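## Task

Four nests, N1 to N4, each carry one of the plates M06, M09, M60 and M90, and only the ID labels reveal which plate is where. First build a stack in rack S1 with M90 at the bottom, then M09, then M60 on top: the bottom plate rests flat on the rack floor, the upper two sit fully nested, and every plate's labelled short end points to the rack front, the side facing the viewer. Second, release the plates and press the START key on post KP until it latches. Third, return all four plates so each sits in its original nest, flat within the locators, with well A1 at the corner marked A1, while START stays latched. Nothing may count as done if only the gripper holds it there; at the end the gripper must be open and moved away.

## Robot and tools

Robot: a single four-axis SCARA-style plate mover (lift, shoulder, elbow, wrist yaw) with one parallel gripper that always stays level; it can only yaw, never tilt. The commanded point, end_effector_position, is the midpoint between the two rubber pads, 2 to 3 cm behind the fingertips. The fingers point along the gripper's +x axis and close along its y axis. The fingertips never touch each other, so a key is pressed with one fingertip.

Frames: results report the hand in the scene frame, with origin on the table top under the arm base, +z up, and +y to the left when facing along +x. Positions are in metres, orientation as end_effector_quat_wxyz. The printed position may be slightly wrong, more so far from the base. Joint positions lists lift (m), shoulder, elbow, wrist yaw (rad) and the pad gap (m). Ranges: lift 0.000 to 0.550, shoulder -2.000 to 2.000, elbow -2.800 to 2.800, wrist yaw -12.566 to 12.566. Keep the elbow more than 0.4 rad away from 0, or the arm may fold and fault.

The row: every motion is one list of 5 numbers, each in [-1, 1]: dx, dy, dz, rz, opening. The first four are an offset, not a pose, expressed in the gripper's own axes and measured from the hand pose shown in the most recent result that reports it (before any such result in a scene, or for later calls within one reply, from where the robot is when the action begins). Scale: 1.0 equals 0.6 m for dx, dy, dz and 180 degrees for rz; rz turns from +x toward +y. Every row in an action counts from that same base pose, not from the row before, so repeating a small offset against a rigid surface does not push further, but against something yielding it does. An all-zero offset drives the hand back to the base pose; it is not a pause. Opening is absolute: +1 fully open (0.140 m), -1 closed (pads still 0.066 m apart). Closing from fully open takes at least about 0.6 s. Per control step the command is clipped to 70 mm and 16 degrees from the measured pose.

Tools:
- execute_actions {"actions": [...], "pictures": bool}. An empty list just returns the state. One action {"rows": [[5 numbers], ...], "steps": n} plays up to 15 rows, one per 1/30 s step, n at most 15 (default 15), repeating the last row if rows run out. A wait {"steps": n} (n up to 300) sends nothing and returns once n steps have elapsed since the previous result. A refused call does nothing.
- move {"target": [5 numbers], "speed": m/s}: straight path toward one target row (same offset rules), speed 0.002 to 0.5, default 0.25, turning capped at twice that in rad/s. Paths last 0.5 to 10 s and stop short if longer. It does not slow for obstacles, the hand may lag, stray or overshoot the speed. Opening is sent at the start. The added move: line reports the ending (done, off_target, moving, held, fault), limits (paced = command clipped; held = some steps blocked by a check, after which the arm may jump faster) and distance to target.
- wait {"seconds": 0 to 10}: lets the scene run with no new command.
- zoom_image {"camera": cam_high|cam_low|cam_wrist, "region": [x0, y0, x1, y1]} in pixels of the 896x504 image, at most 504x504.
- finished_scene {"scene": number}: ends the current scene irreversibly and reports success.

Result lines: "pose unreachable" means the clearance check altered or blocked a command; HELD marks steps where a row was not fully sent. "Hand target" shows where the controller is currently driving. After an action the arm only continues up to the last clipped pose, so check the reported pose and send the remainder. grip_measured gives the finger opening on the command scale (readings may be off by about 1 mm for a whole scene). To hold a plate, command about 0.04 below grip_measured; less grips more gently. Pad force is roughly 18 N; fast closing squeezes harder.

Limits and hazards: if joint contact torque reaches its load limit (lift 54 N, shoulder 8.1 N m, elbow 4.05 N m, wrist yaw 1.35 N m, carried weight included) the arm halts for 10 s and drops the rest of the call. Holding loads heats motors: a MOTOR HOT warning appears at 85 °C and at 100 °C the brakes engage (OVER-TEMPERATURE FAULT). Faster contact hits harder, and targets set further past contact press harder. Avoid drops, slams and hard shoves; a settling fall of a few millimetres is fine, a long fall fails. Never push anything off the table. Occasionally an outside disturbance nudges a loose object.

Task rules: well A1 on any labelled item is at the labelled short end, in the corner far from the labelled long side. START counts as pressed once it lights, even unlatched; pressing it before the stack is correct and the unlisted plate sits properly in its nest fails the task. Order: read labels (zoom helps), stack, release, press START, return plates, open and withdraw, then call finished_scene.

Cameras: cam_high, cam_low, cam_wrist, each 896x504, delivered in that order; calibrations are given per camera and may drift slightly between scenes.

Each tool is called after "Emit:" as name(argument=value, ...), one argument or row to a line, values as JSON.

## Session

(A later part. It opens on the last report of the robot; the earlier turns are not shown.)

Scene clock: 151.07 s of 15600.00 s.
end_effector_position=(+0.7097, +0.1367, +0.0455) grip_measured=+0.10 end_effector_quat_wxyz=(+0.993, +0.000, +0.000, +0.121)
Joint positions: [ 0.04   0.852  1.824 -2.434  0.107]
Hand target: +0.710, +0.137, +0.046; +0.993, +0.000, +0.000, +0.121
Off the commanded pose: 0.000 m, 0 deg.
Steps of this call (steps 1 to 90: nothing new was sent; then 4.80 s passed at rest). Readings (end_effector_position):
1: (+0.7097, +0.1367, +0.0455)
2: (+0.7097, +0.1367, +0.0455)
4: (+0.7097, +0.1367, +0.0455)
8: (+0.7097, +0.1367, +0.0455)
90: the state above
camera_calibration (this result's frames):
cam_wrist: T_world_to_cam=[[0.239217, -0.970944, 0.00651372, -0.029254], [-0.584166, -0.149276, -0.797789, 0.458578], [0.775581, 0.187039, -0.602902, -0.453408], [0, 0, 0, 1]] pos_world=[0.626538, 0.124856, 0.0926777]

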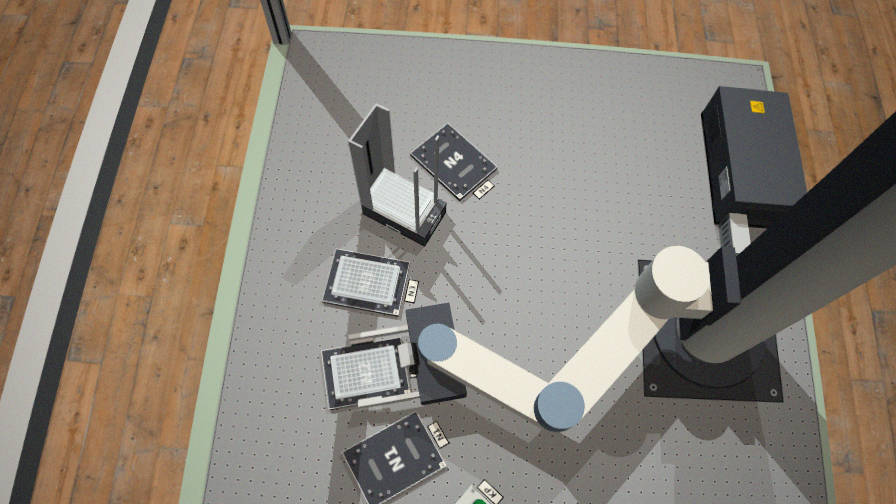

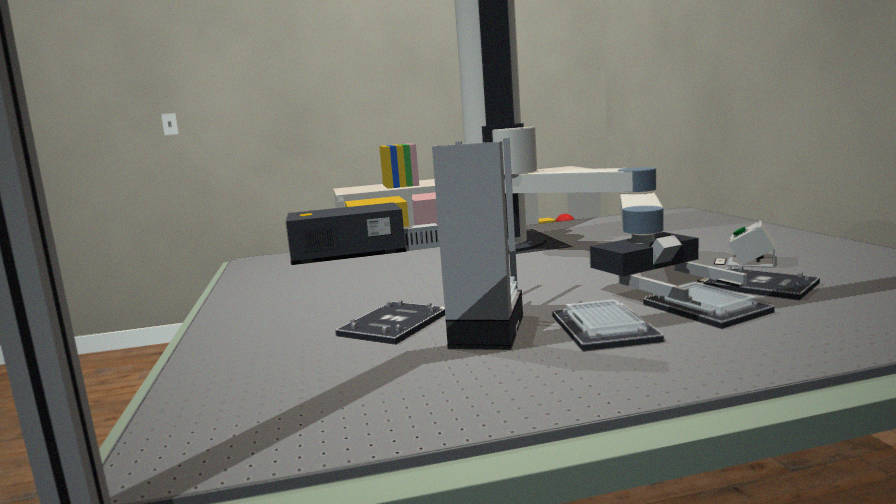

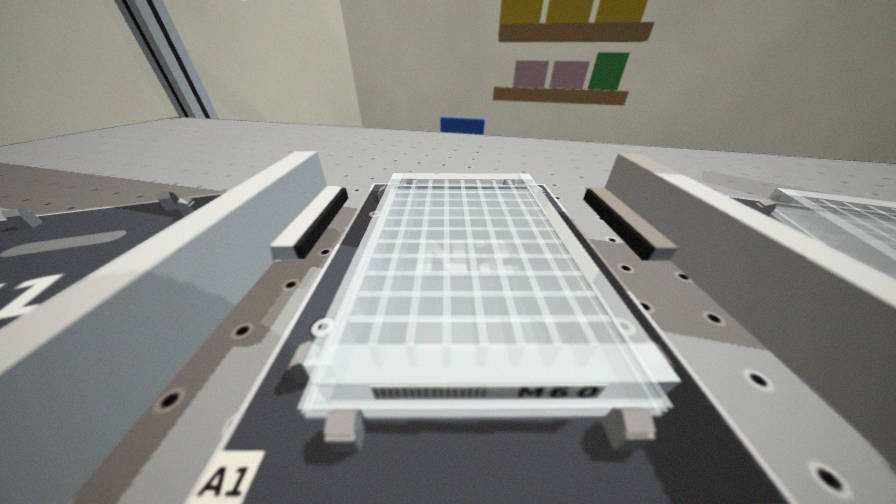

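Emit:
move(
  target=[0.003,0,-0.0205,-0.001,0.1],
  speed=0.015,
)

Emit:
move(
  target=[0,0,0,0,-0.5],
)

Emit:
move(
  target=[0,0,0,0,-0.62],
)

Emit:
move(
  target=[0,0,0.51,0,-0.62],
  speed=0.15,
)

Scene clock: 155.70 s of 15600.00 s.
end_effector_position=(+0.7114, +0.1372, +0.0332) grip_measured=+0.10 end_effector_quat_wxyz=(+0.993, +0.000, +0.000, +0.120)
Joint positions: [ 0.028  0.848  1.835 -2.444  0.107]
Hand target: +0.711, +0.137, +0.033; +0.993, +0.000, +0.000, +0.119
Off the commanded pose: 0.000 m, 0 deg.
After step 90, 0.57 s passed at rest.
move: done
camera_calibration (this result's frames):
cam_wrist: T_world_to_cam=[[0.236442, -0.971624, 0.00651372, -0.0270121], [-0.58459, -0.147607, -0.797789, 0.4499], [0.776112, 0.184823, -0.602902, -0.462328], [0, 0, 0, 1]] pos_world=[0.628212, 0.125611, 0.0803626]

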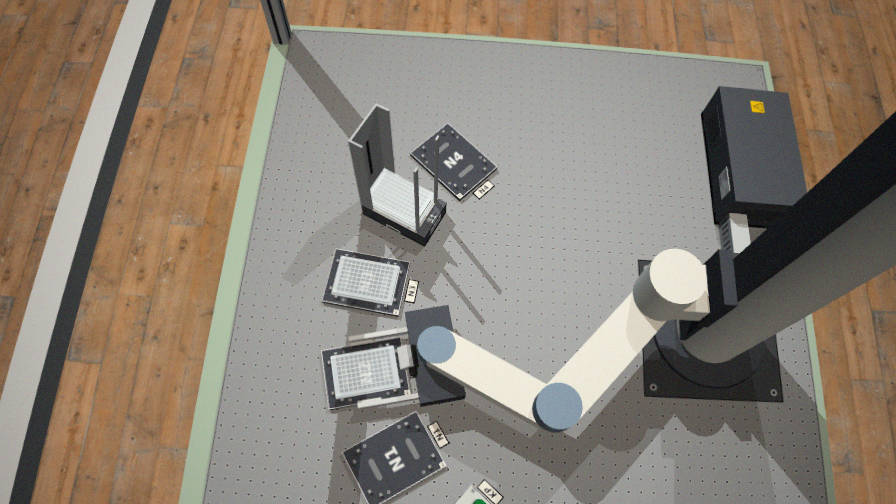

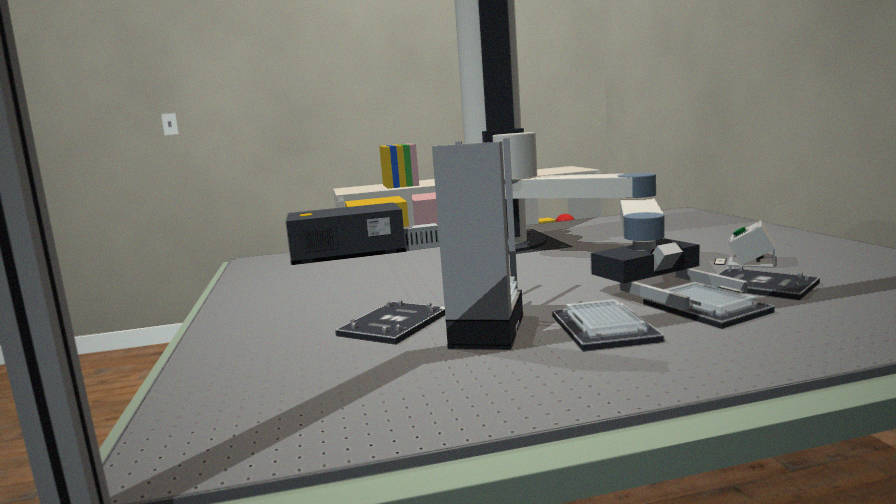

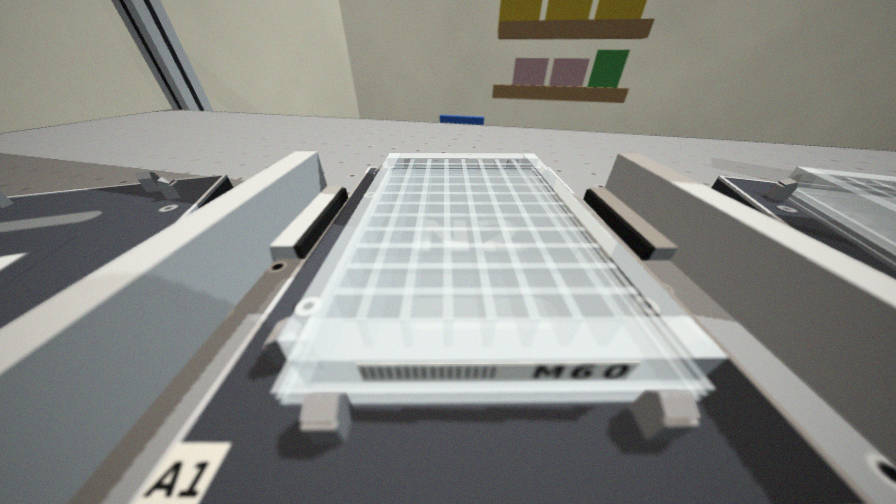

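Scene clock: 156.20 s of 15600.00 s.
end_effector_position=(+0.7114, +0.1372, +0.0332) grip_measured=-0.50 end_effector_quat_wxyz=(+0.993, +0.000, +0.000, +0.120)
Joint positions: [ 0.028  0.848  1.835 -2.444  0.085]
Hand target: +0.711, +0.137, +0.033; +0.993, +0.000, +0.000, +0.120
Off the commanded pose: 0.000 m, 0 deg.
move: done
camera_calibration (this result's frames):
cam_wrist: T_world_to_cam=[[0.236453, -0.971621, 0.00651372, -0.0270121], [-0.584588, -0.147613, -0.797789, 0.449899], [0.77611, 0.184832, -0.602902, -0.462327], [0, 0, 0, 1]] pos_world=[0.62821, 0.125618, 0.0803626]

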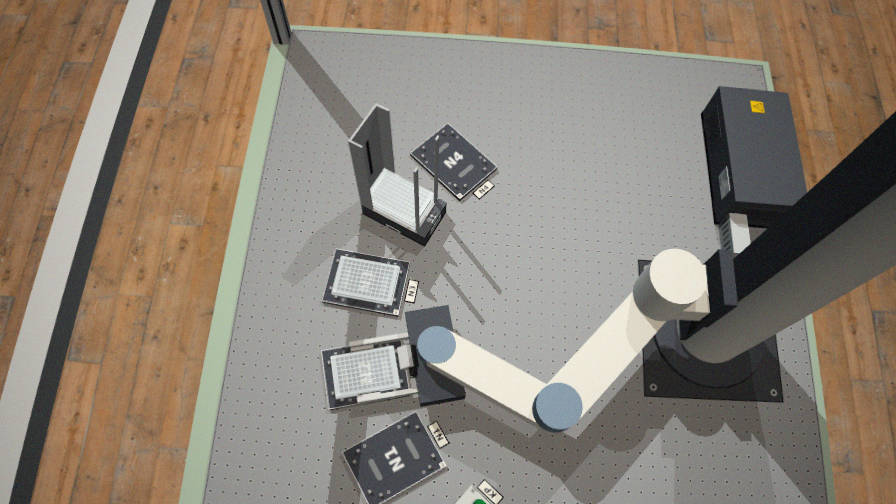

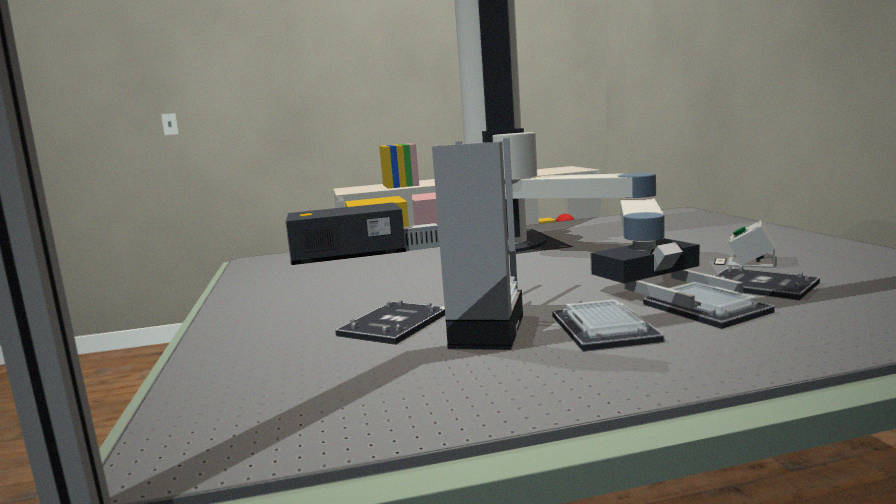

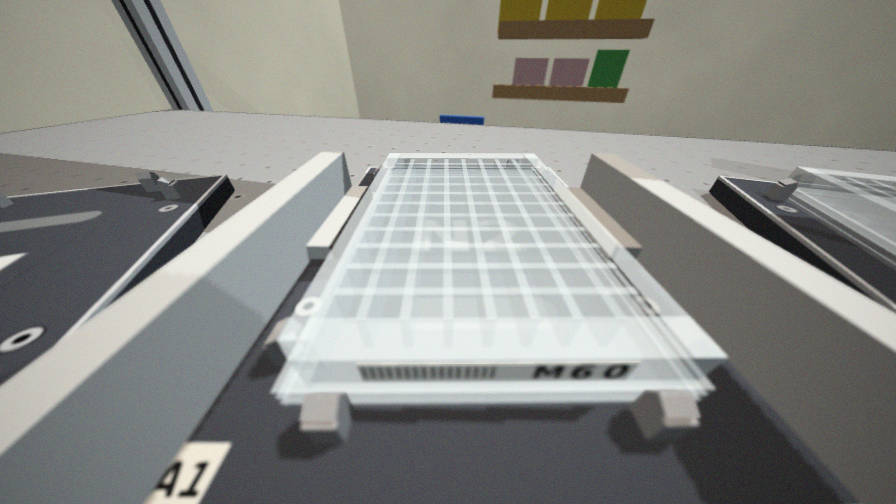

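Scene clock: 156.70 s of 15600.00 s.
end_effector_position=(+0.7114, +0.1370, +0.0332) grip_measured=-0.57 end_effector_quat_wxyz=(+0.993, +0.000, +0.000, +0.119)
Joint positions: [ 0.028  0.848  1.835 -2.444  0.082]
Hand target: +0.711, +0.137, +0.033; +0.993, +0.000, +0.000, +0.120
Off the commanded pose: 0.000 m, 0 deg.
move: done
camera_calibration (this result's frames):
cam_wrist: T_world_to_cam=[[0.23573, -0.971797, 0.00651372, -0.0266781], [-0.584698, -0.147178, -0.797789, 0.449894], [0.776247, 0.184254, -0.602902, -0.462316], [0, 0, 0, 1]] pos_world=[0.628213, 0.125473, 0.0803626]

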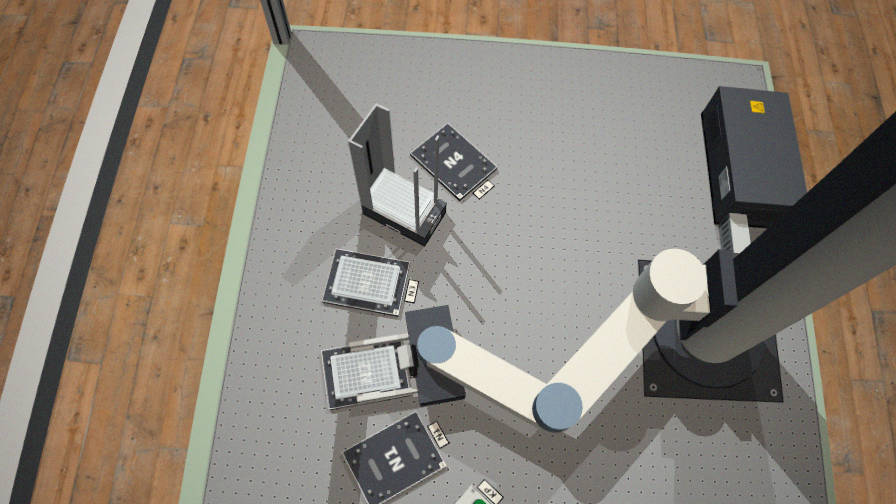

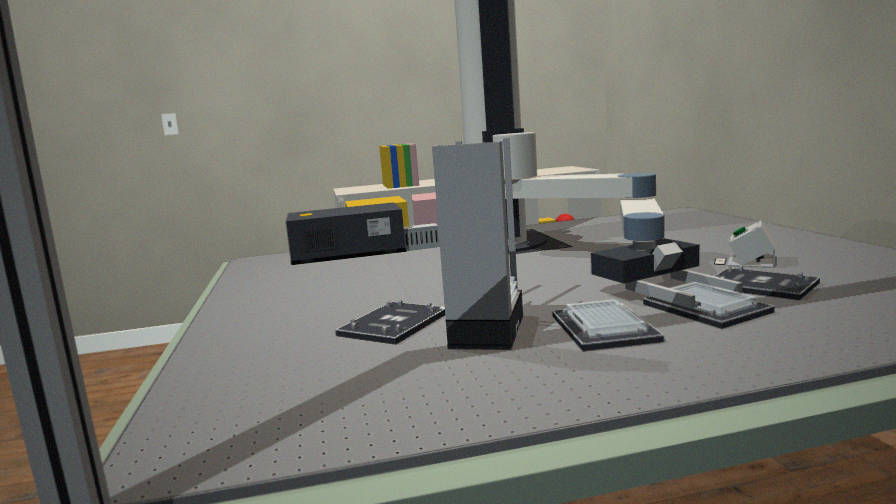

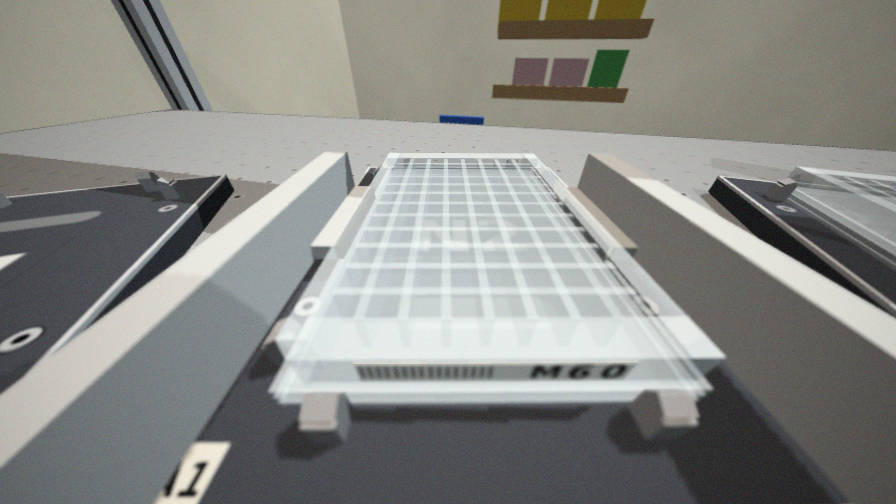

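Scene clock: 159.07 s of 15600.00 s.
end_effector_position=(+0.7114, +0.1370, +0.3392) grip_measured=-0.57 end_effector_quat_wxyz=(+0.993, +0.000, +0.000, +0.119)
Joint positions: [ 0.334  0.848  1.835 -2.444  0.082]
Hand target: +0.711, +0.137, +0.339; +0.993, +0.000, +0.000, +0.119
Off the commanded pose: 0.000 m, 0 deg.
move: done
camera_calibration (this result's frames):
cam_wrist: T_world_to_cam=[[0.235759, -0.97179, 0.00651372, -0.0286842], [-0.584694, -0.147196, -0.797789, 0.694059], [0.776242, 0.184278, -0.602902, -0.277802], [0, 0, 0, 1]] pos_world=[0.628215, 0.12548, 0.386412]

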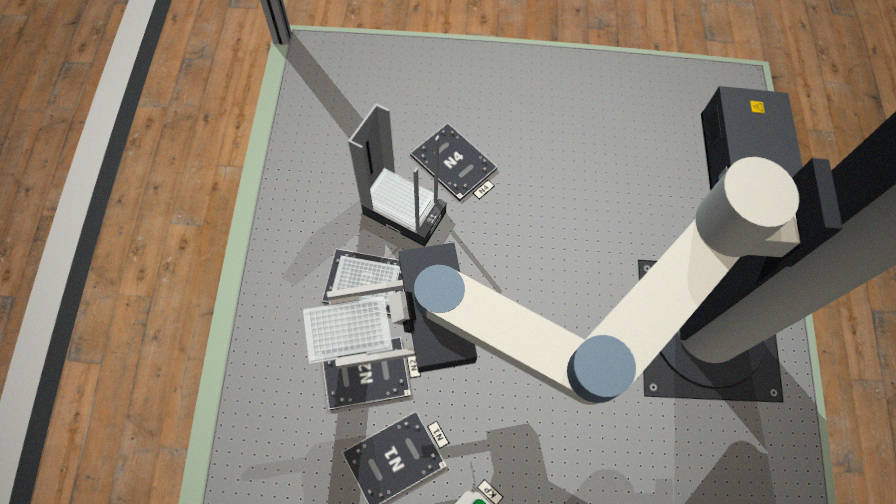

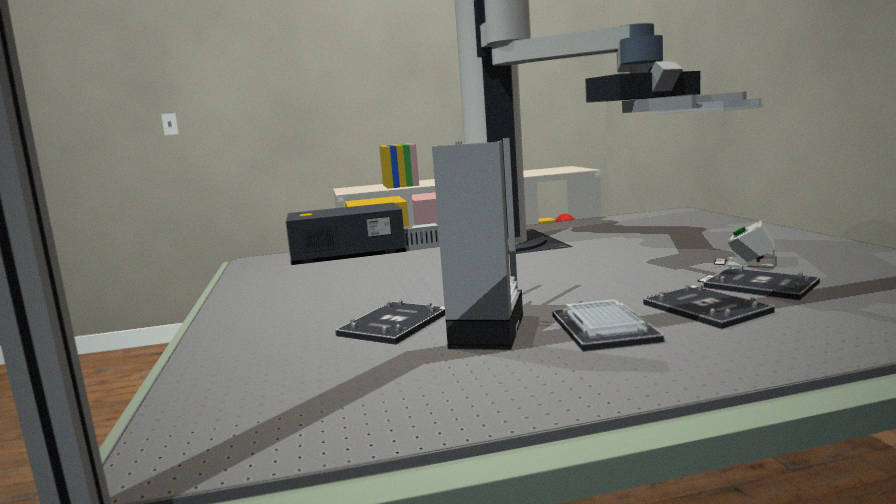

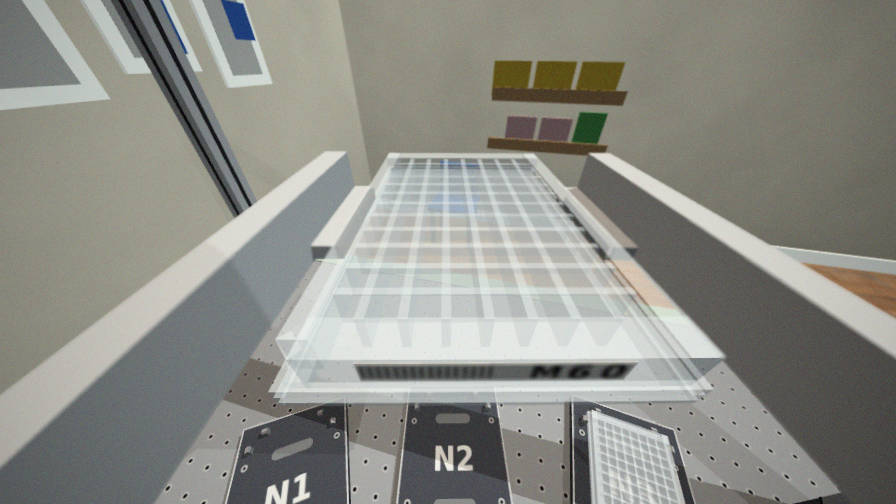

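Emit:
move(
  target=[-0.205,-0.5728,0,-0.2205,-0.62],
)

Emit:
move(
  target=[0,0,-0.027,0,-0.62],
  speed=0.03,
)

Scene clock: 163.60 s of 15600.00 s.
end_effector_position=(+0.6733, -0.2262, +0.3392) grip_measured=-0.57 end_effector_quat_wxyz=(+0.974, +0.000, +0.000, -0.225)
Joint positions: [ 0.334  0.196  1.795 -2.444  0.082]
Hand target: +0.673, -0.226, +0.339; +0.974, +0.000, +0.000, -0.225
Off the commanded pose: 0.000 m, 0 deg.
move: done
camera_calibration (this result's frames):
cam_wrist: T_world_to_cam=[[-0.439342, -0.898296, 0.00651372, 0.0985324], [-0.543891, 0.260223, -0.797789, 0.682985], [0.714956, -0.354045, -0.602902, -0.261777], [0, 0, 0, 1]] pos_world=[0.601917, -0.181898, 0.38641]

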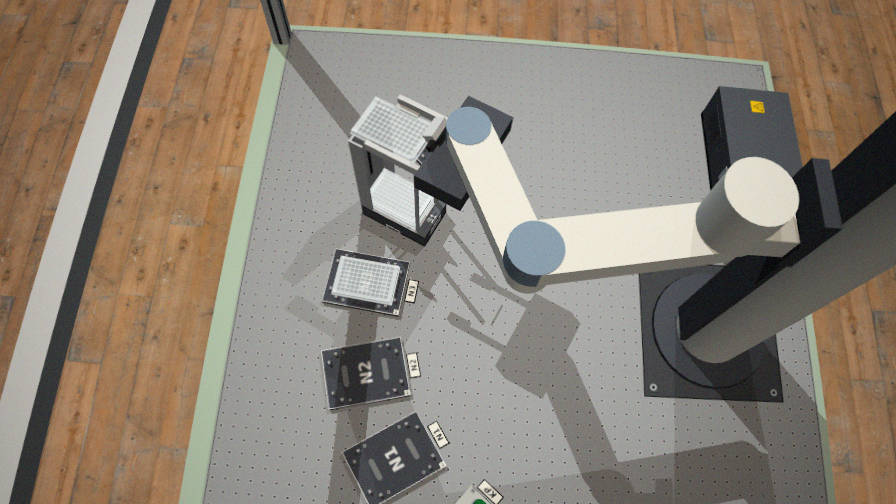

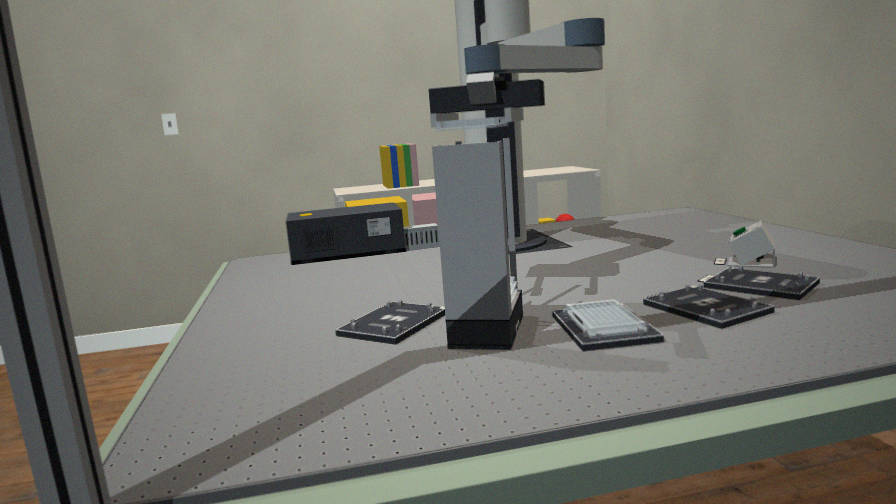

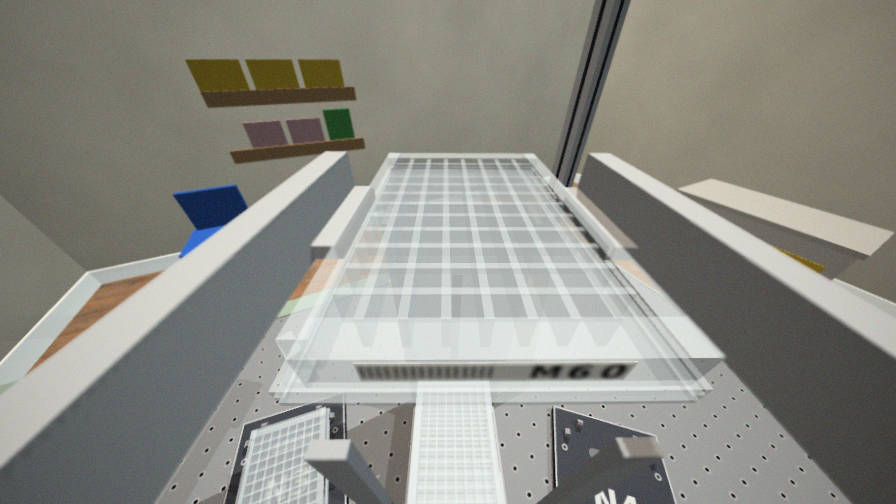

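Scene clock: 164.37 s of 15600.00 s.
end_effector_position=(+0.6733, -0.2262, +0.3229) grip_measured=-0.57 end_effector_quat_wxyz=(+0.974, +0.000, +0.000, -0.225)
Joint positions: [ 0.318  0.196  1.795 -2.444  0.082]
Hand target: +0.673, -0.226, +0.323; +0.974, +0.000, +0.000, -0.225
Off the commanded pose: 0.000 m, 0 deg.
move: done
camera_calibration (this result's frames):
cam_wrist: T_world_to_cam=[[-0.43936, -0.898287, 0.00651372, 0.0986423], [-0.543885, 0.260234, -0.797789, 0.670001], [0.714948, -0.35406, -0.602902, -0.271587], [0, 0, 0, 1]] pos_world=[0.601913, -0.181906, 0.370136]

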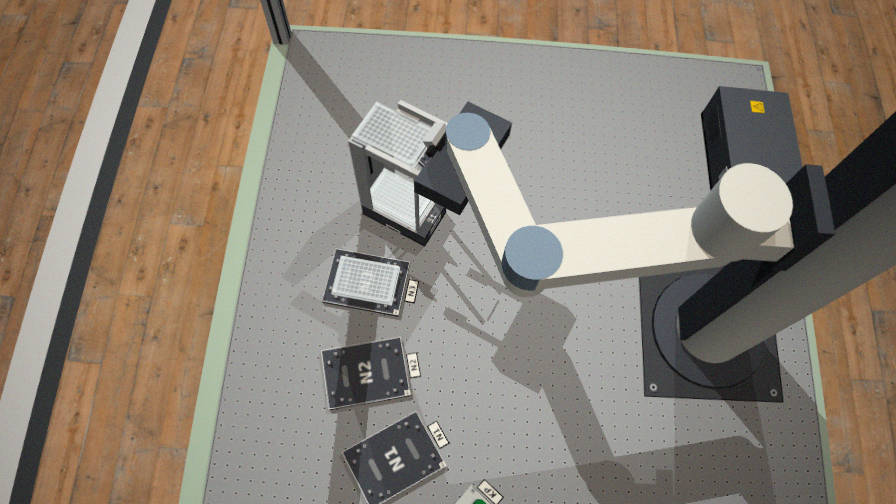

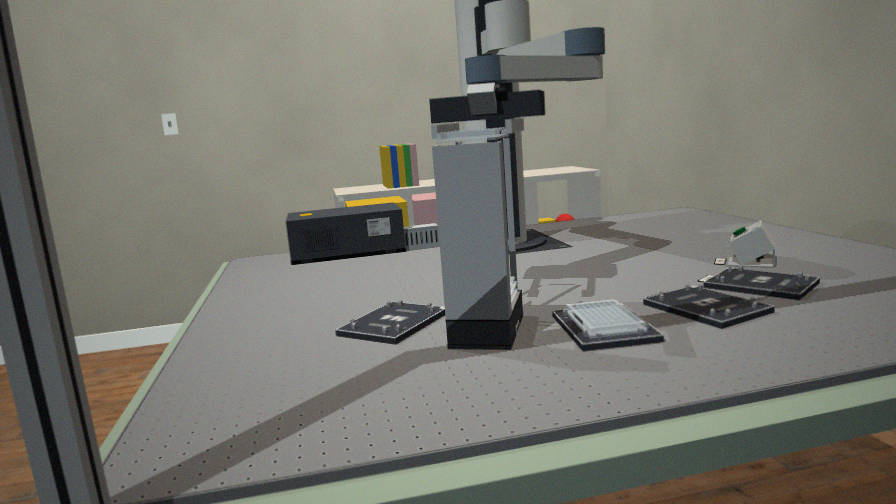

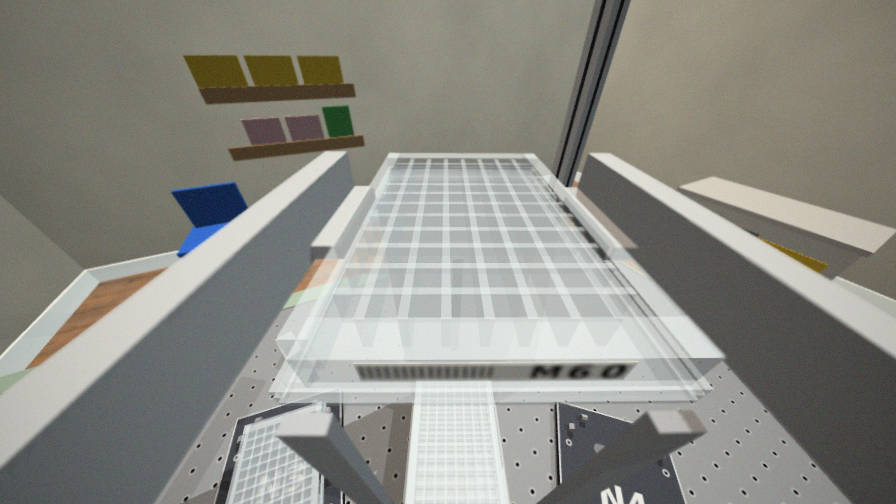

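Emit:
move(
  target=[0,0,-0.03,0,-0.62],
  speed=0.008,
)

Emit:
move(
  target=[0,0,-0.33,0,-0.62],
  speed=0.06,
)

Emit:
move(
  target=[0,0,-0.0168,0,-0.62],
  speed=0.005,
)

Scene clock: 170.10 s of 15600.00 s.
end_effector_position=(+0.6733, -0.2262, +0.3049) grip_measured=-0.57 end_effector_quat_wxyz=(+0.974, +0.000, +0.000, -0.225)
Joint positions: [ 0.3    0.196  1.795 -2.444  0.082]
Hand target: +0.673, -0.226, +0.305; +0.974, +0.000, +0.000, -0.225
Off the commanded pose: 0.000 m, 0 deg.
After step 90, 0.27 s passed at rest.
move: done
camera_calibration (this result's frames):
cam_wrist: T_world_to_cam=[[-0.439561, -0.898189, 0.00651372, 0.0988744], [-0.543827, 0.260356, -0.797789, 0.655628], [0.714869, -0.354219, -0.602902, -0.282411], [0, 0, 0, 1]] pos_world=[0.601897, -0.181924, 0.352143]

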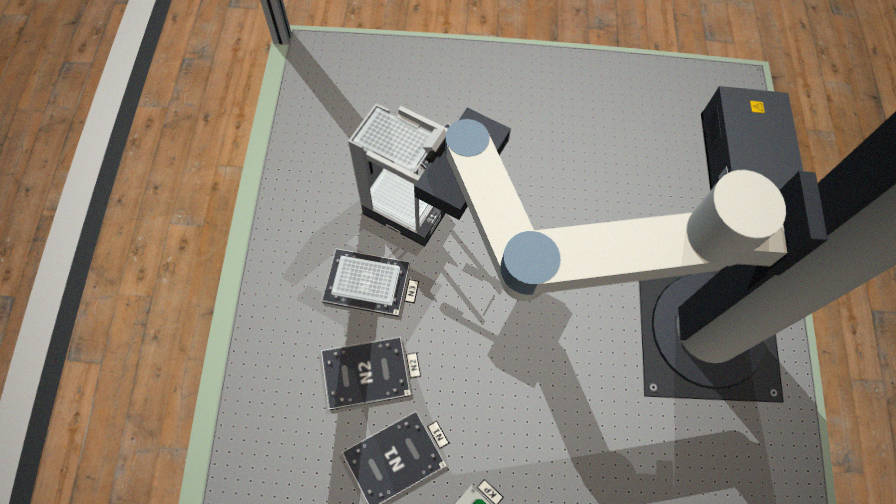

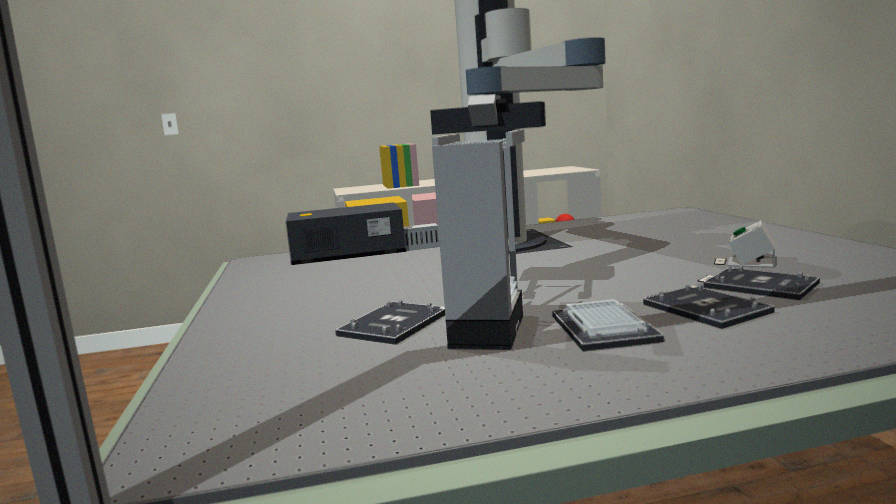

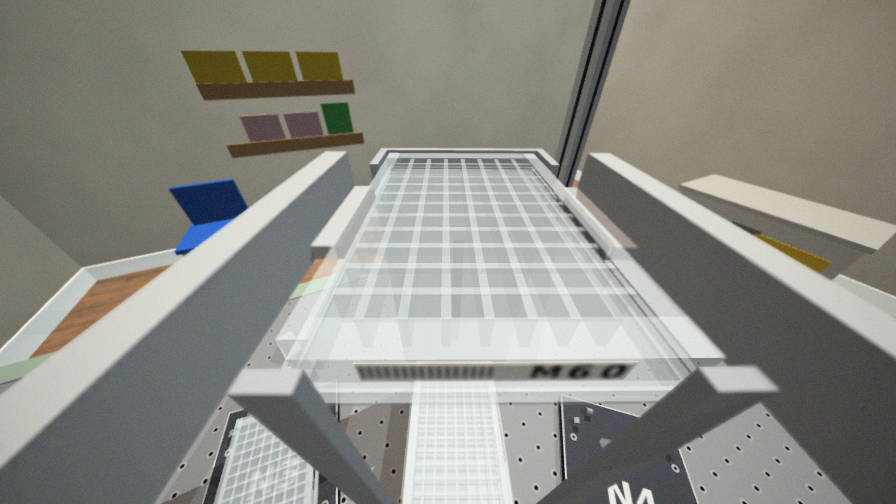

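Scene clock: 173.67 s of 15600.00 s.
end_effector_position=(+0.6732, -0.2262, +0.1069) grip_measured=-0.57 end_effector_quat_wxyz=(+0.974, +0.000, +0.000, -0.225)
Joint positions: [ 0.102  0.195  1.795 -2.444  0.082]
Hand target: +0.673, -0.226, +0.107; +0.974, +0.000, +0.000, -0.225
Off the commanded pose: 0.000 m, 0 deg.
move: done
camera_calibration (this result's frames):
cam_wrist: T_world_to_cam=[[-0.439594, -0.898173, 0.00651372, 0.100178], [-0.543818, 0.260376, -0.797789, 0.497603], [0.714856, -0.354245, -0.602902, -0.401824], [0, 0, 0, 1]] pos_world=[0.601889, -0.18193, 0.154069]

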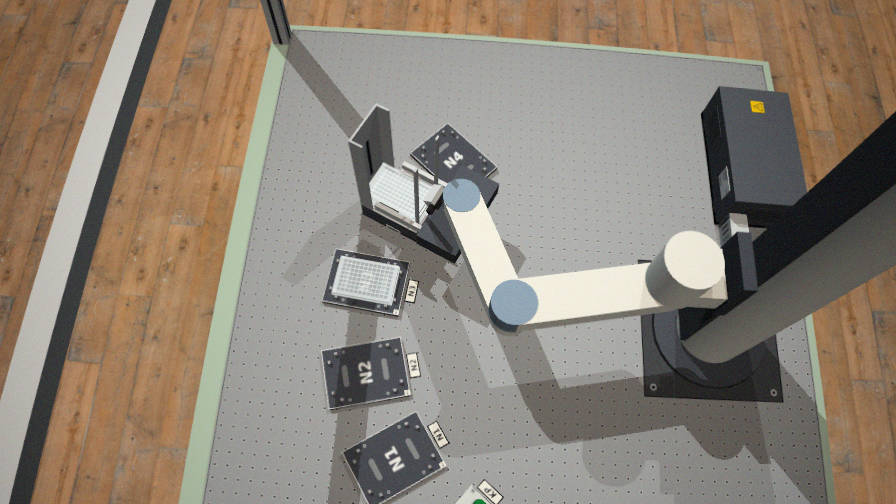

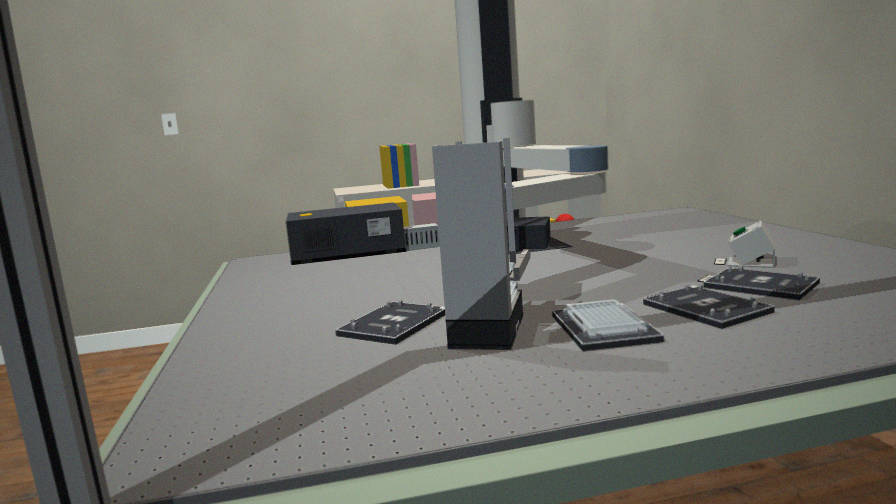

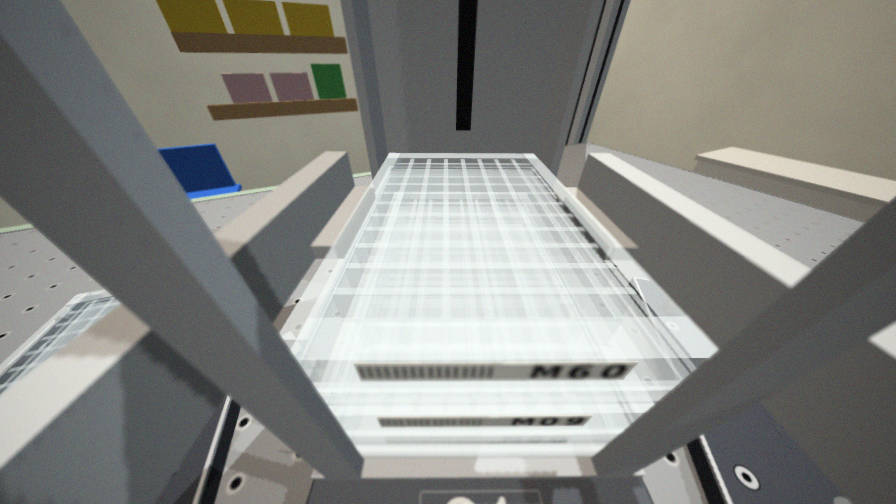

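Scene clock: 175.90 s of 15600.00 s.
end_effector_position=(+0.6732, -0.2262, +0.0968) grip_measured=-0.57 end_effector_quat_wxyz=(+0.974, +0.000, +0.000, -0.225)
Joint positions: [ 0.092  0.195  1.795 -2.444  0.082]
Hand target: +0.673, -0.226, +0.097; +0.974, +0.000, +0.000, -0.225
Off the commanded pose: 0.000 m, 0 deg.
move: done
camera_calibration (this result's frames):
cam_wrist: T_world_to_cam=[[-0.439594, -0.898173, 0.00651372, 0.100244], [-0.543818, 0.260376, -0.797789, 0.489578], [0.714856, -0.354246, -0.602902, -0.407888], [0, 0, 0, 1]] pos_world=[0.601889, -0.18193, 0.14401]

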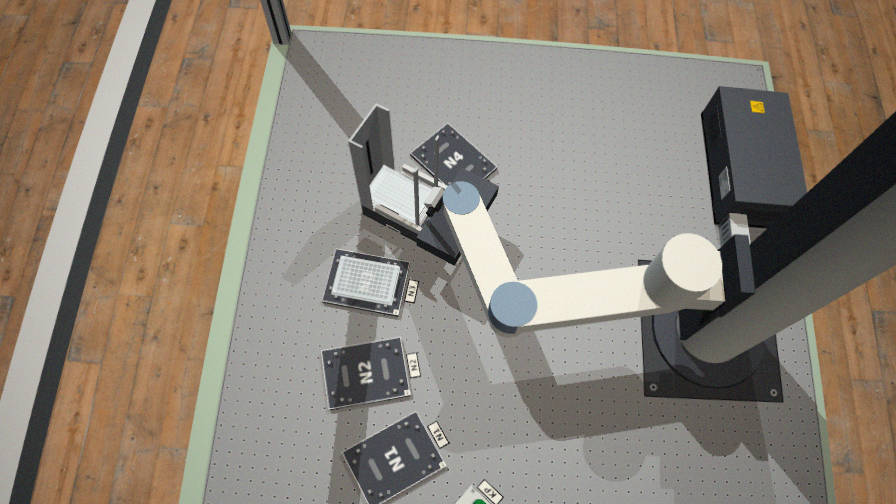

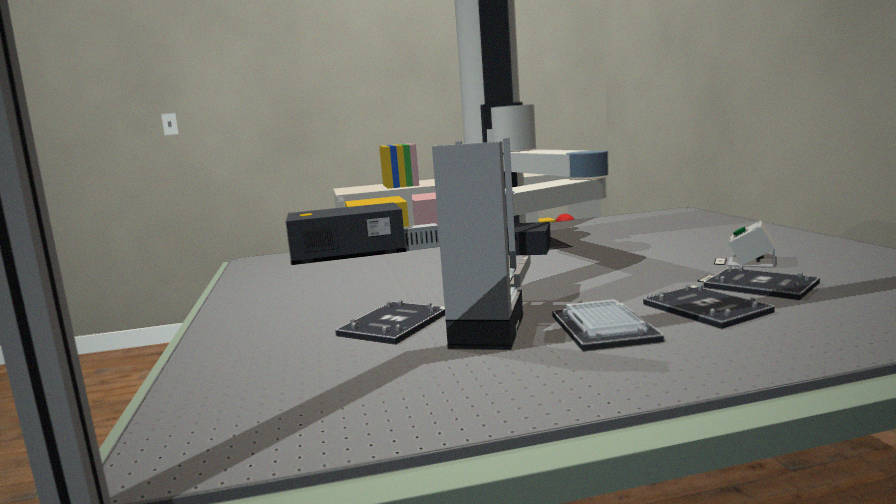

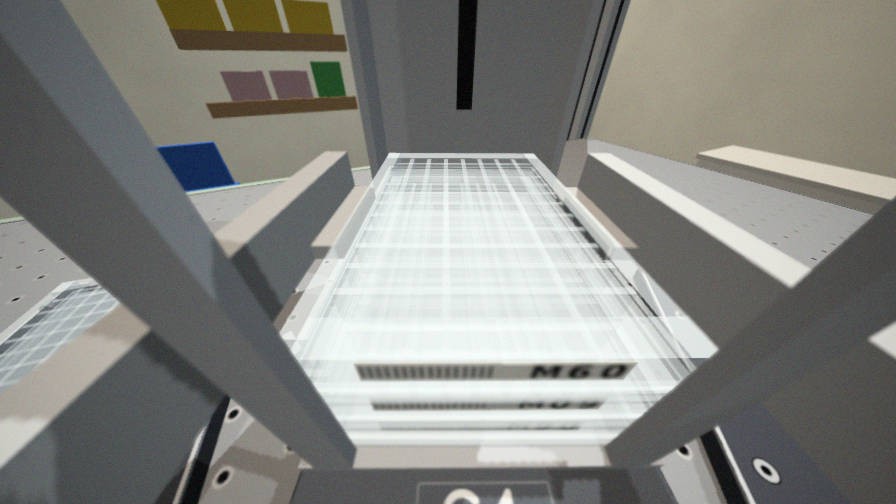

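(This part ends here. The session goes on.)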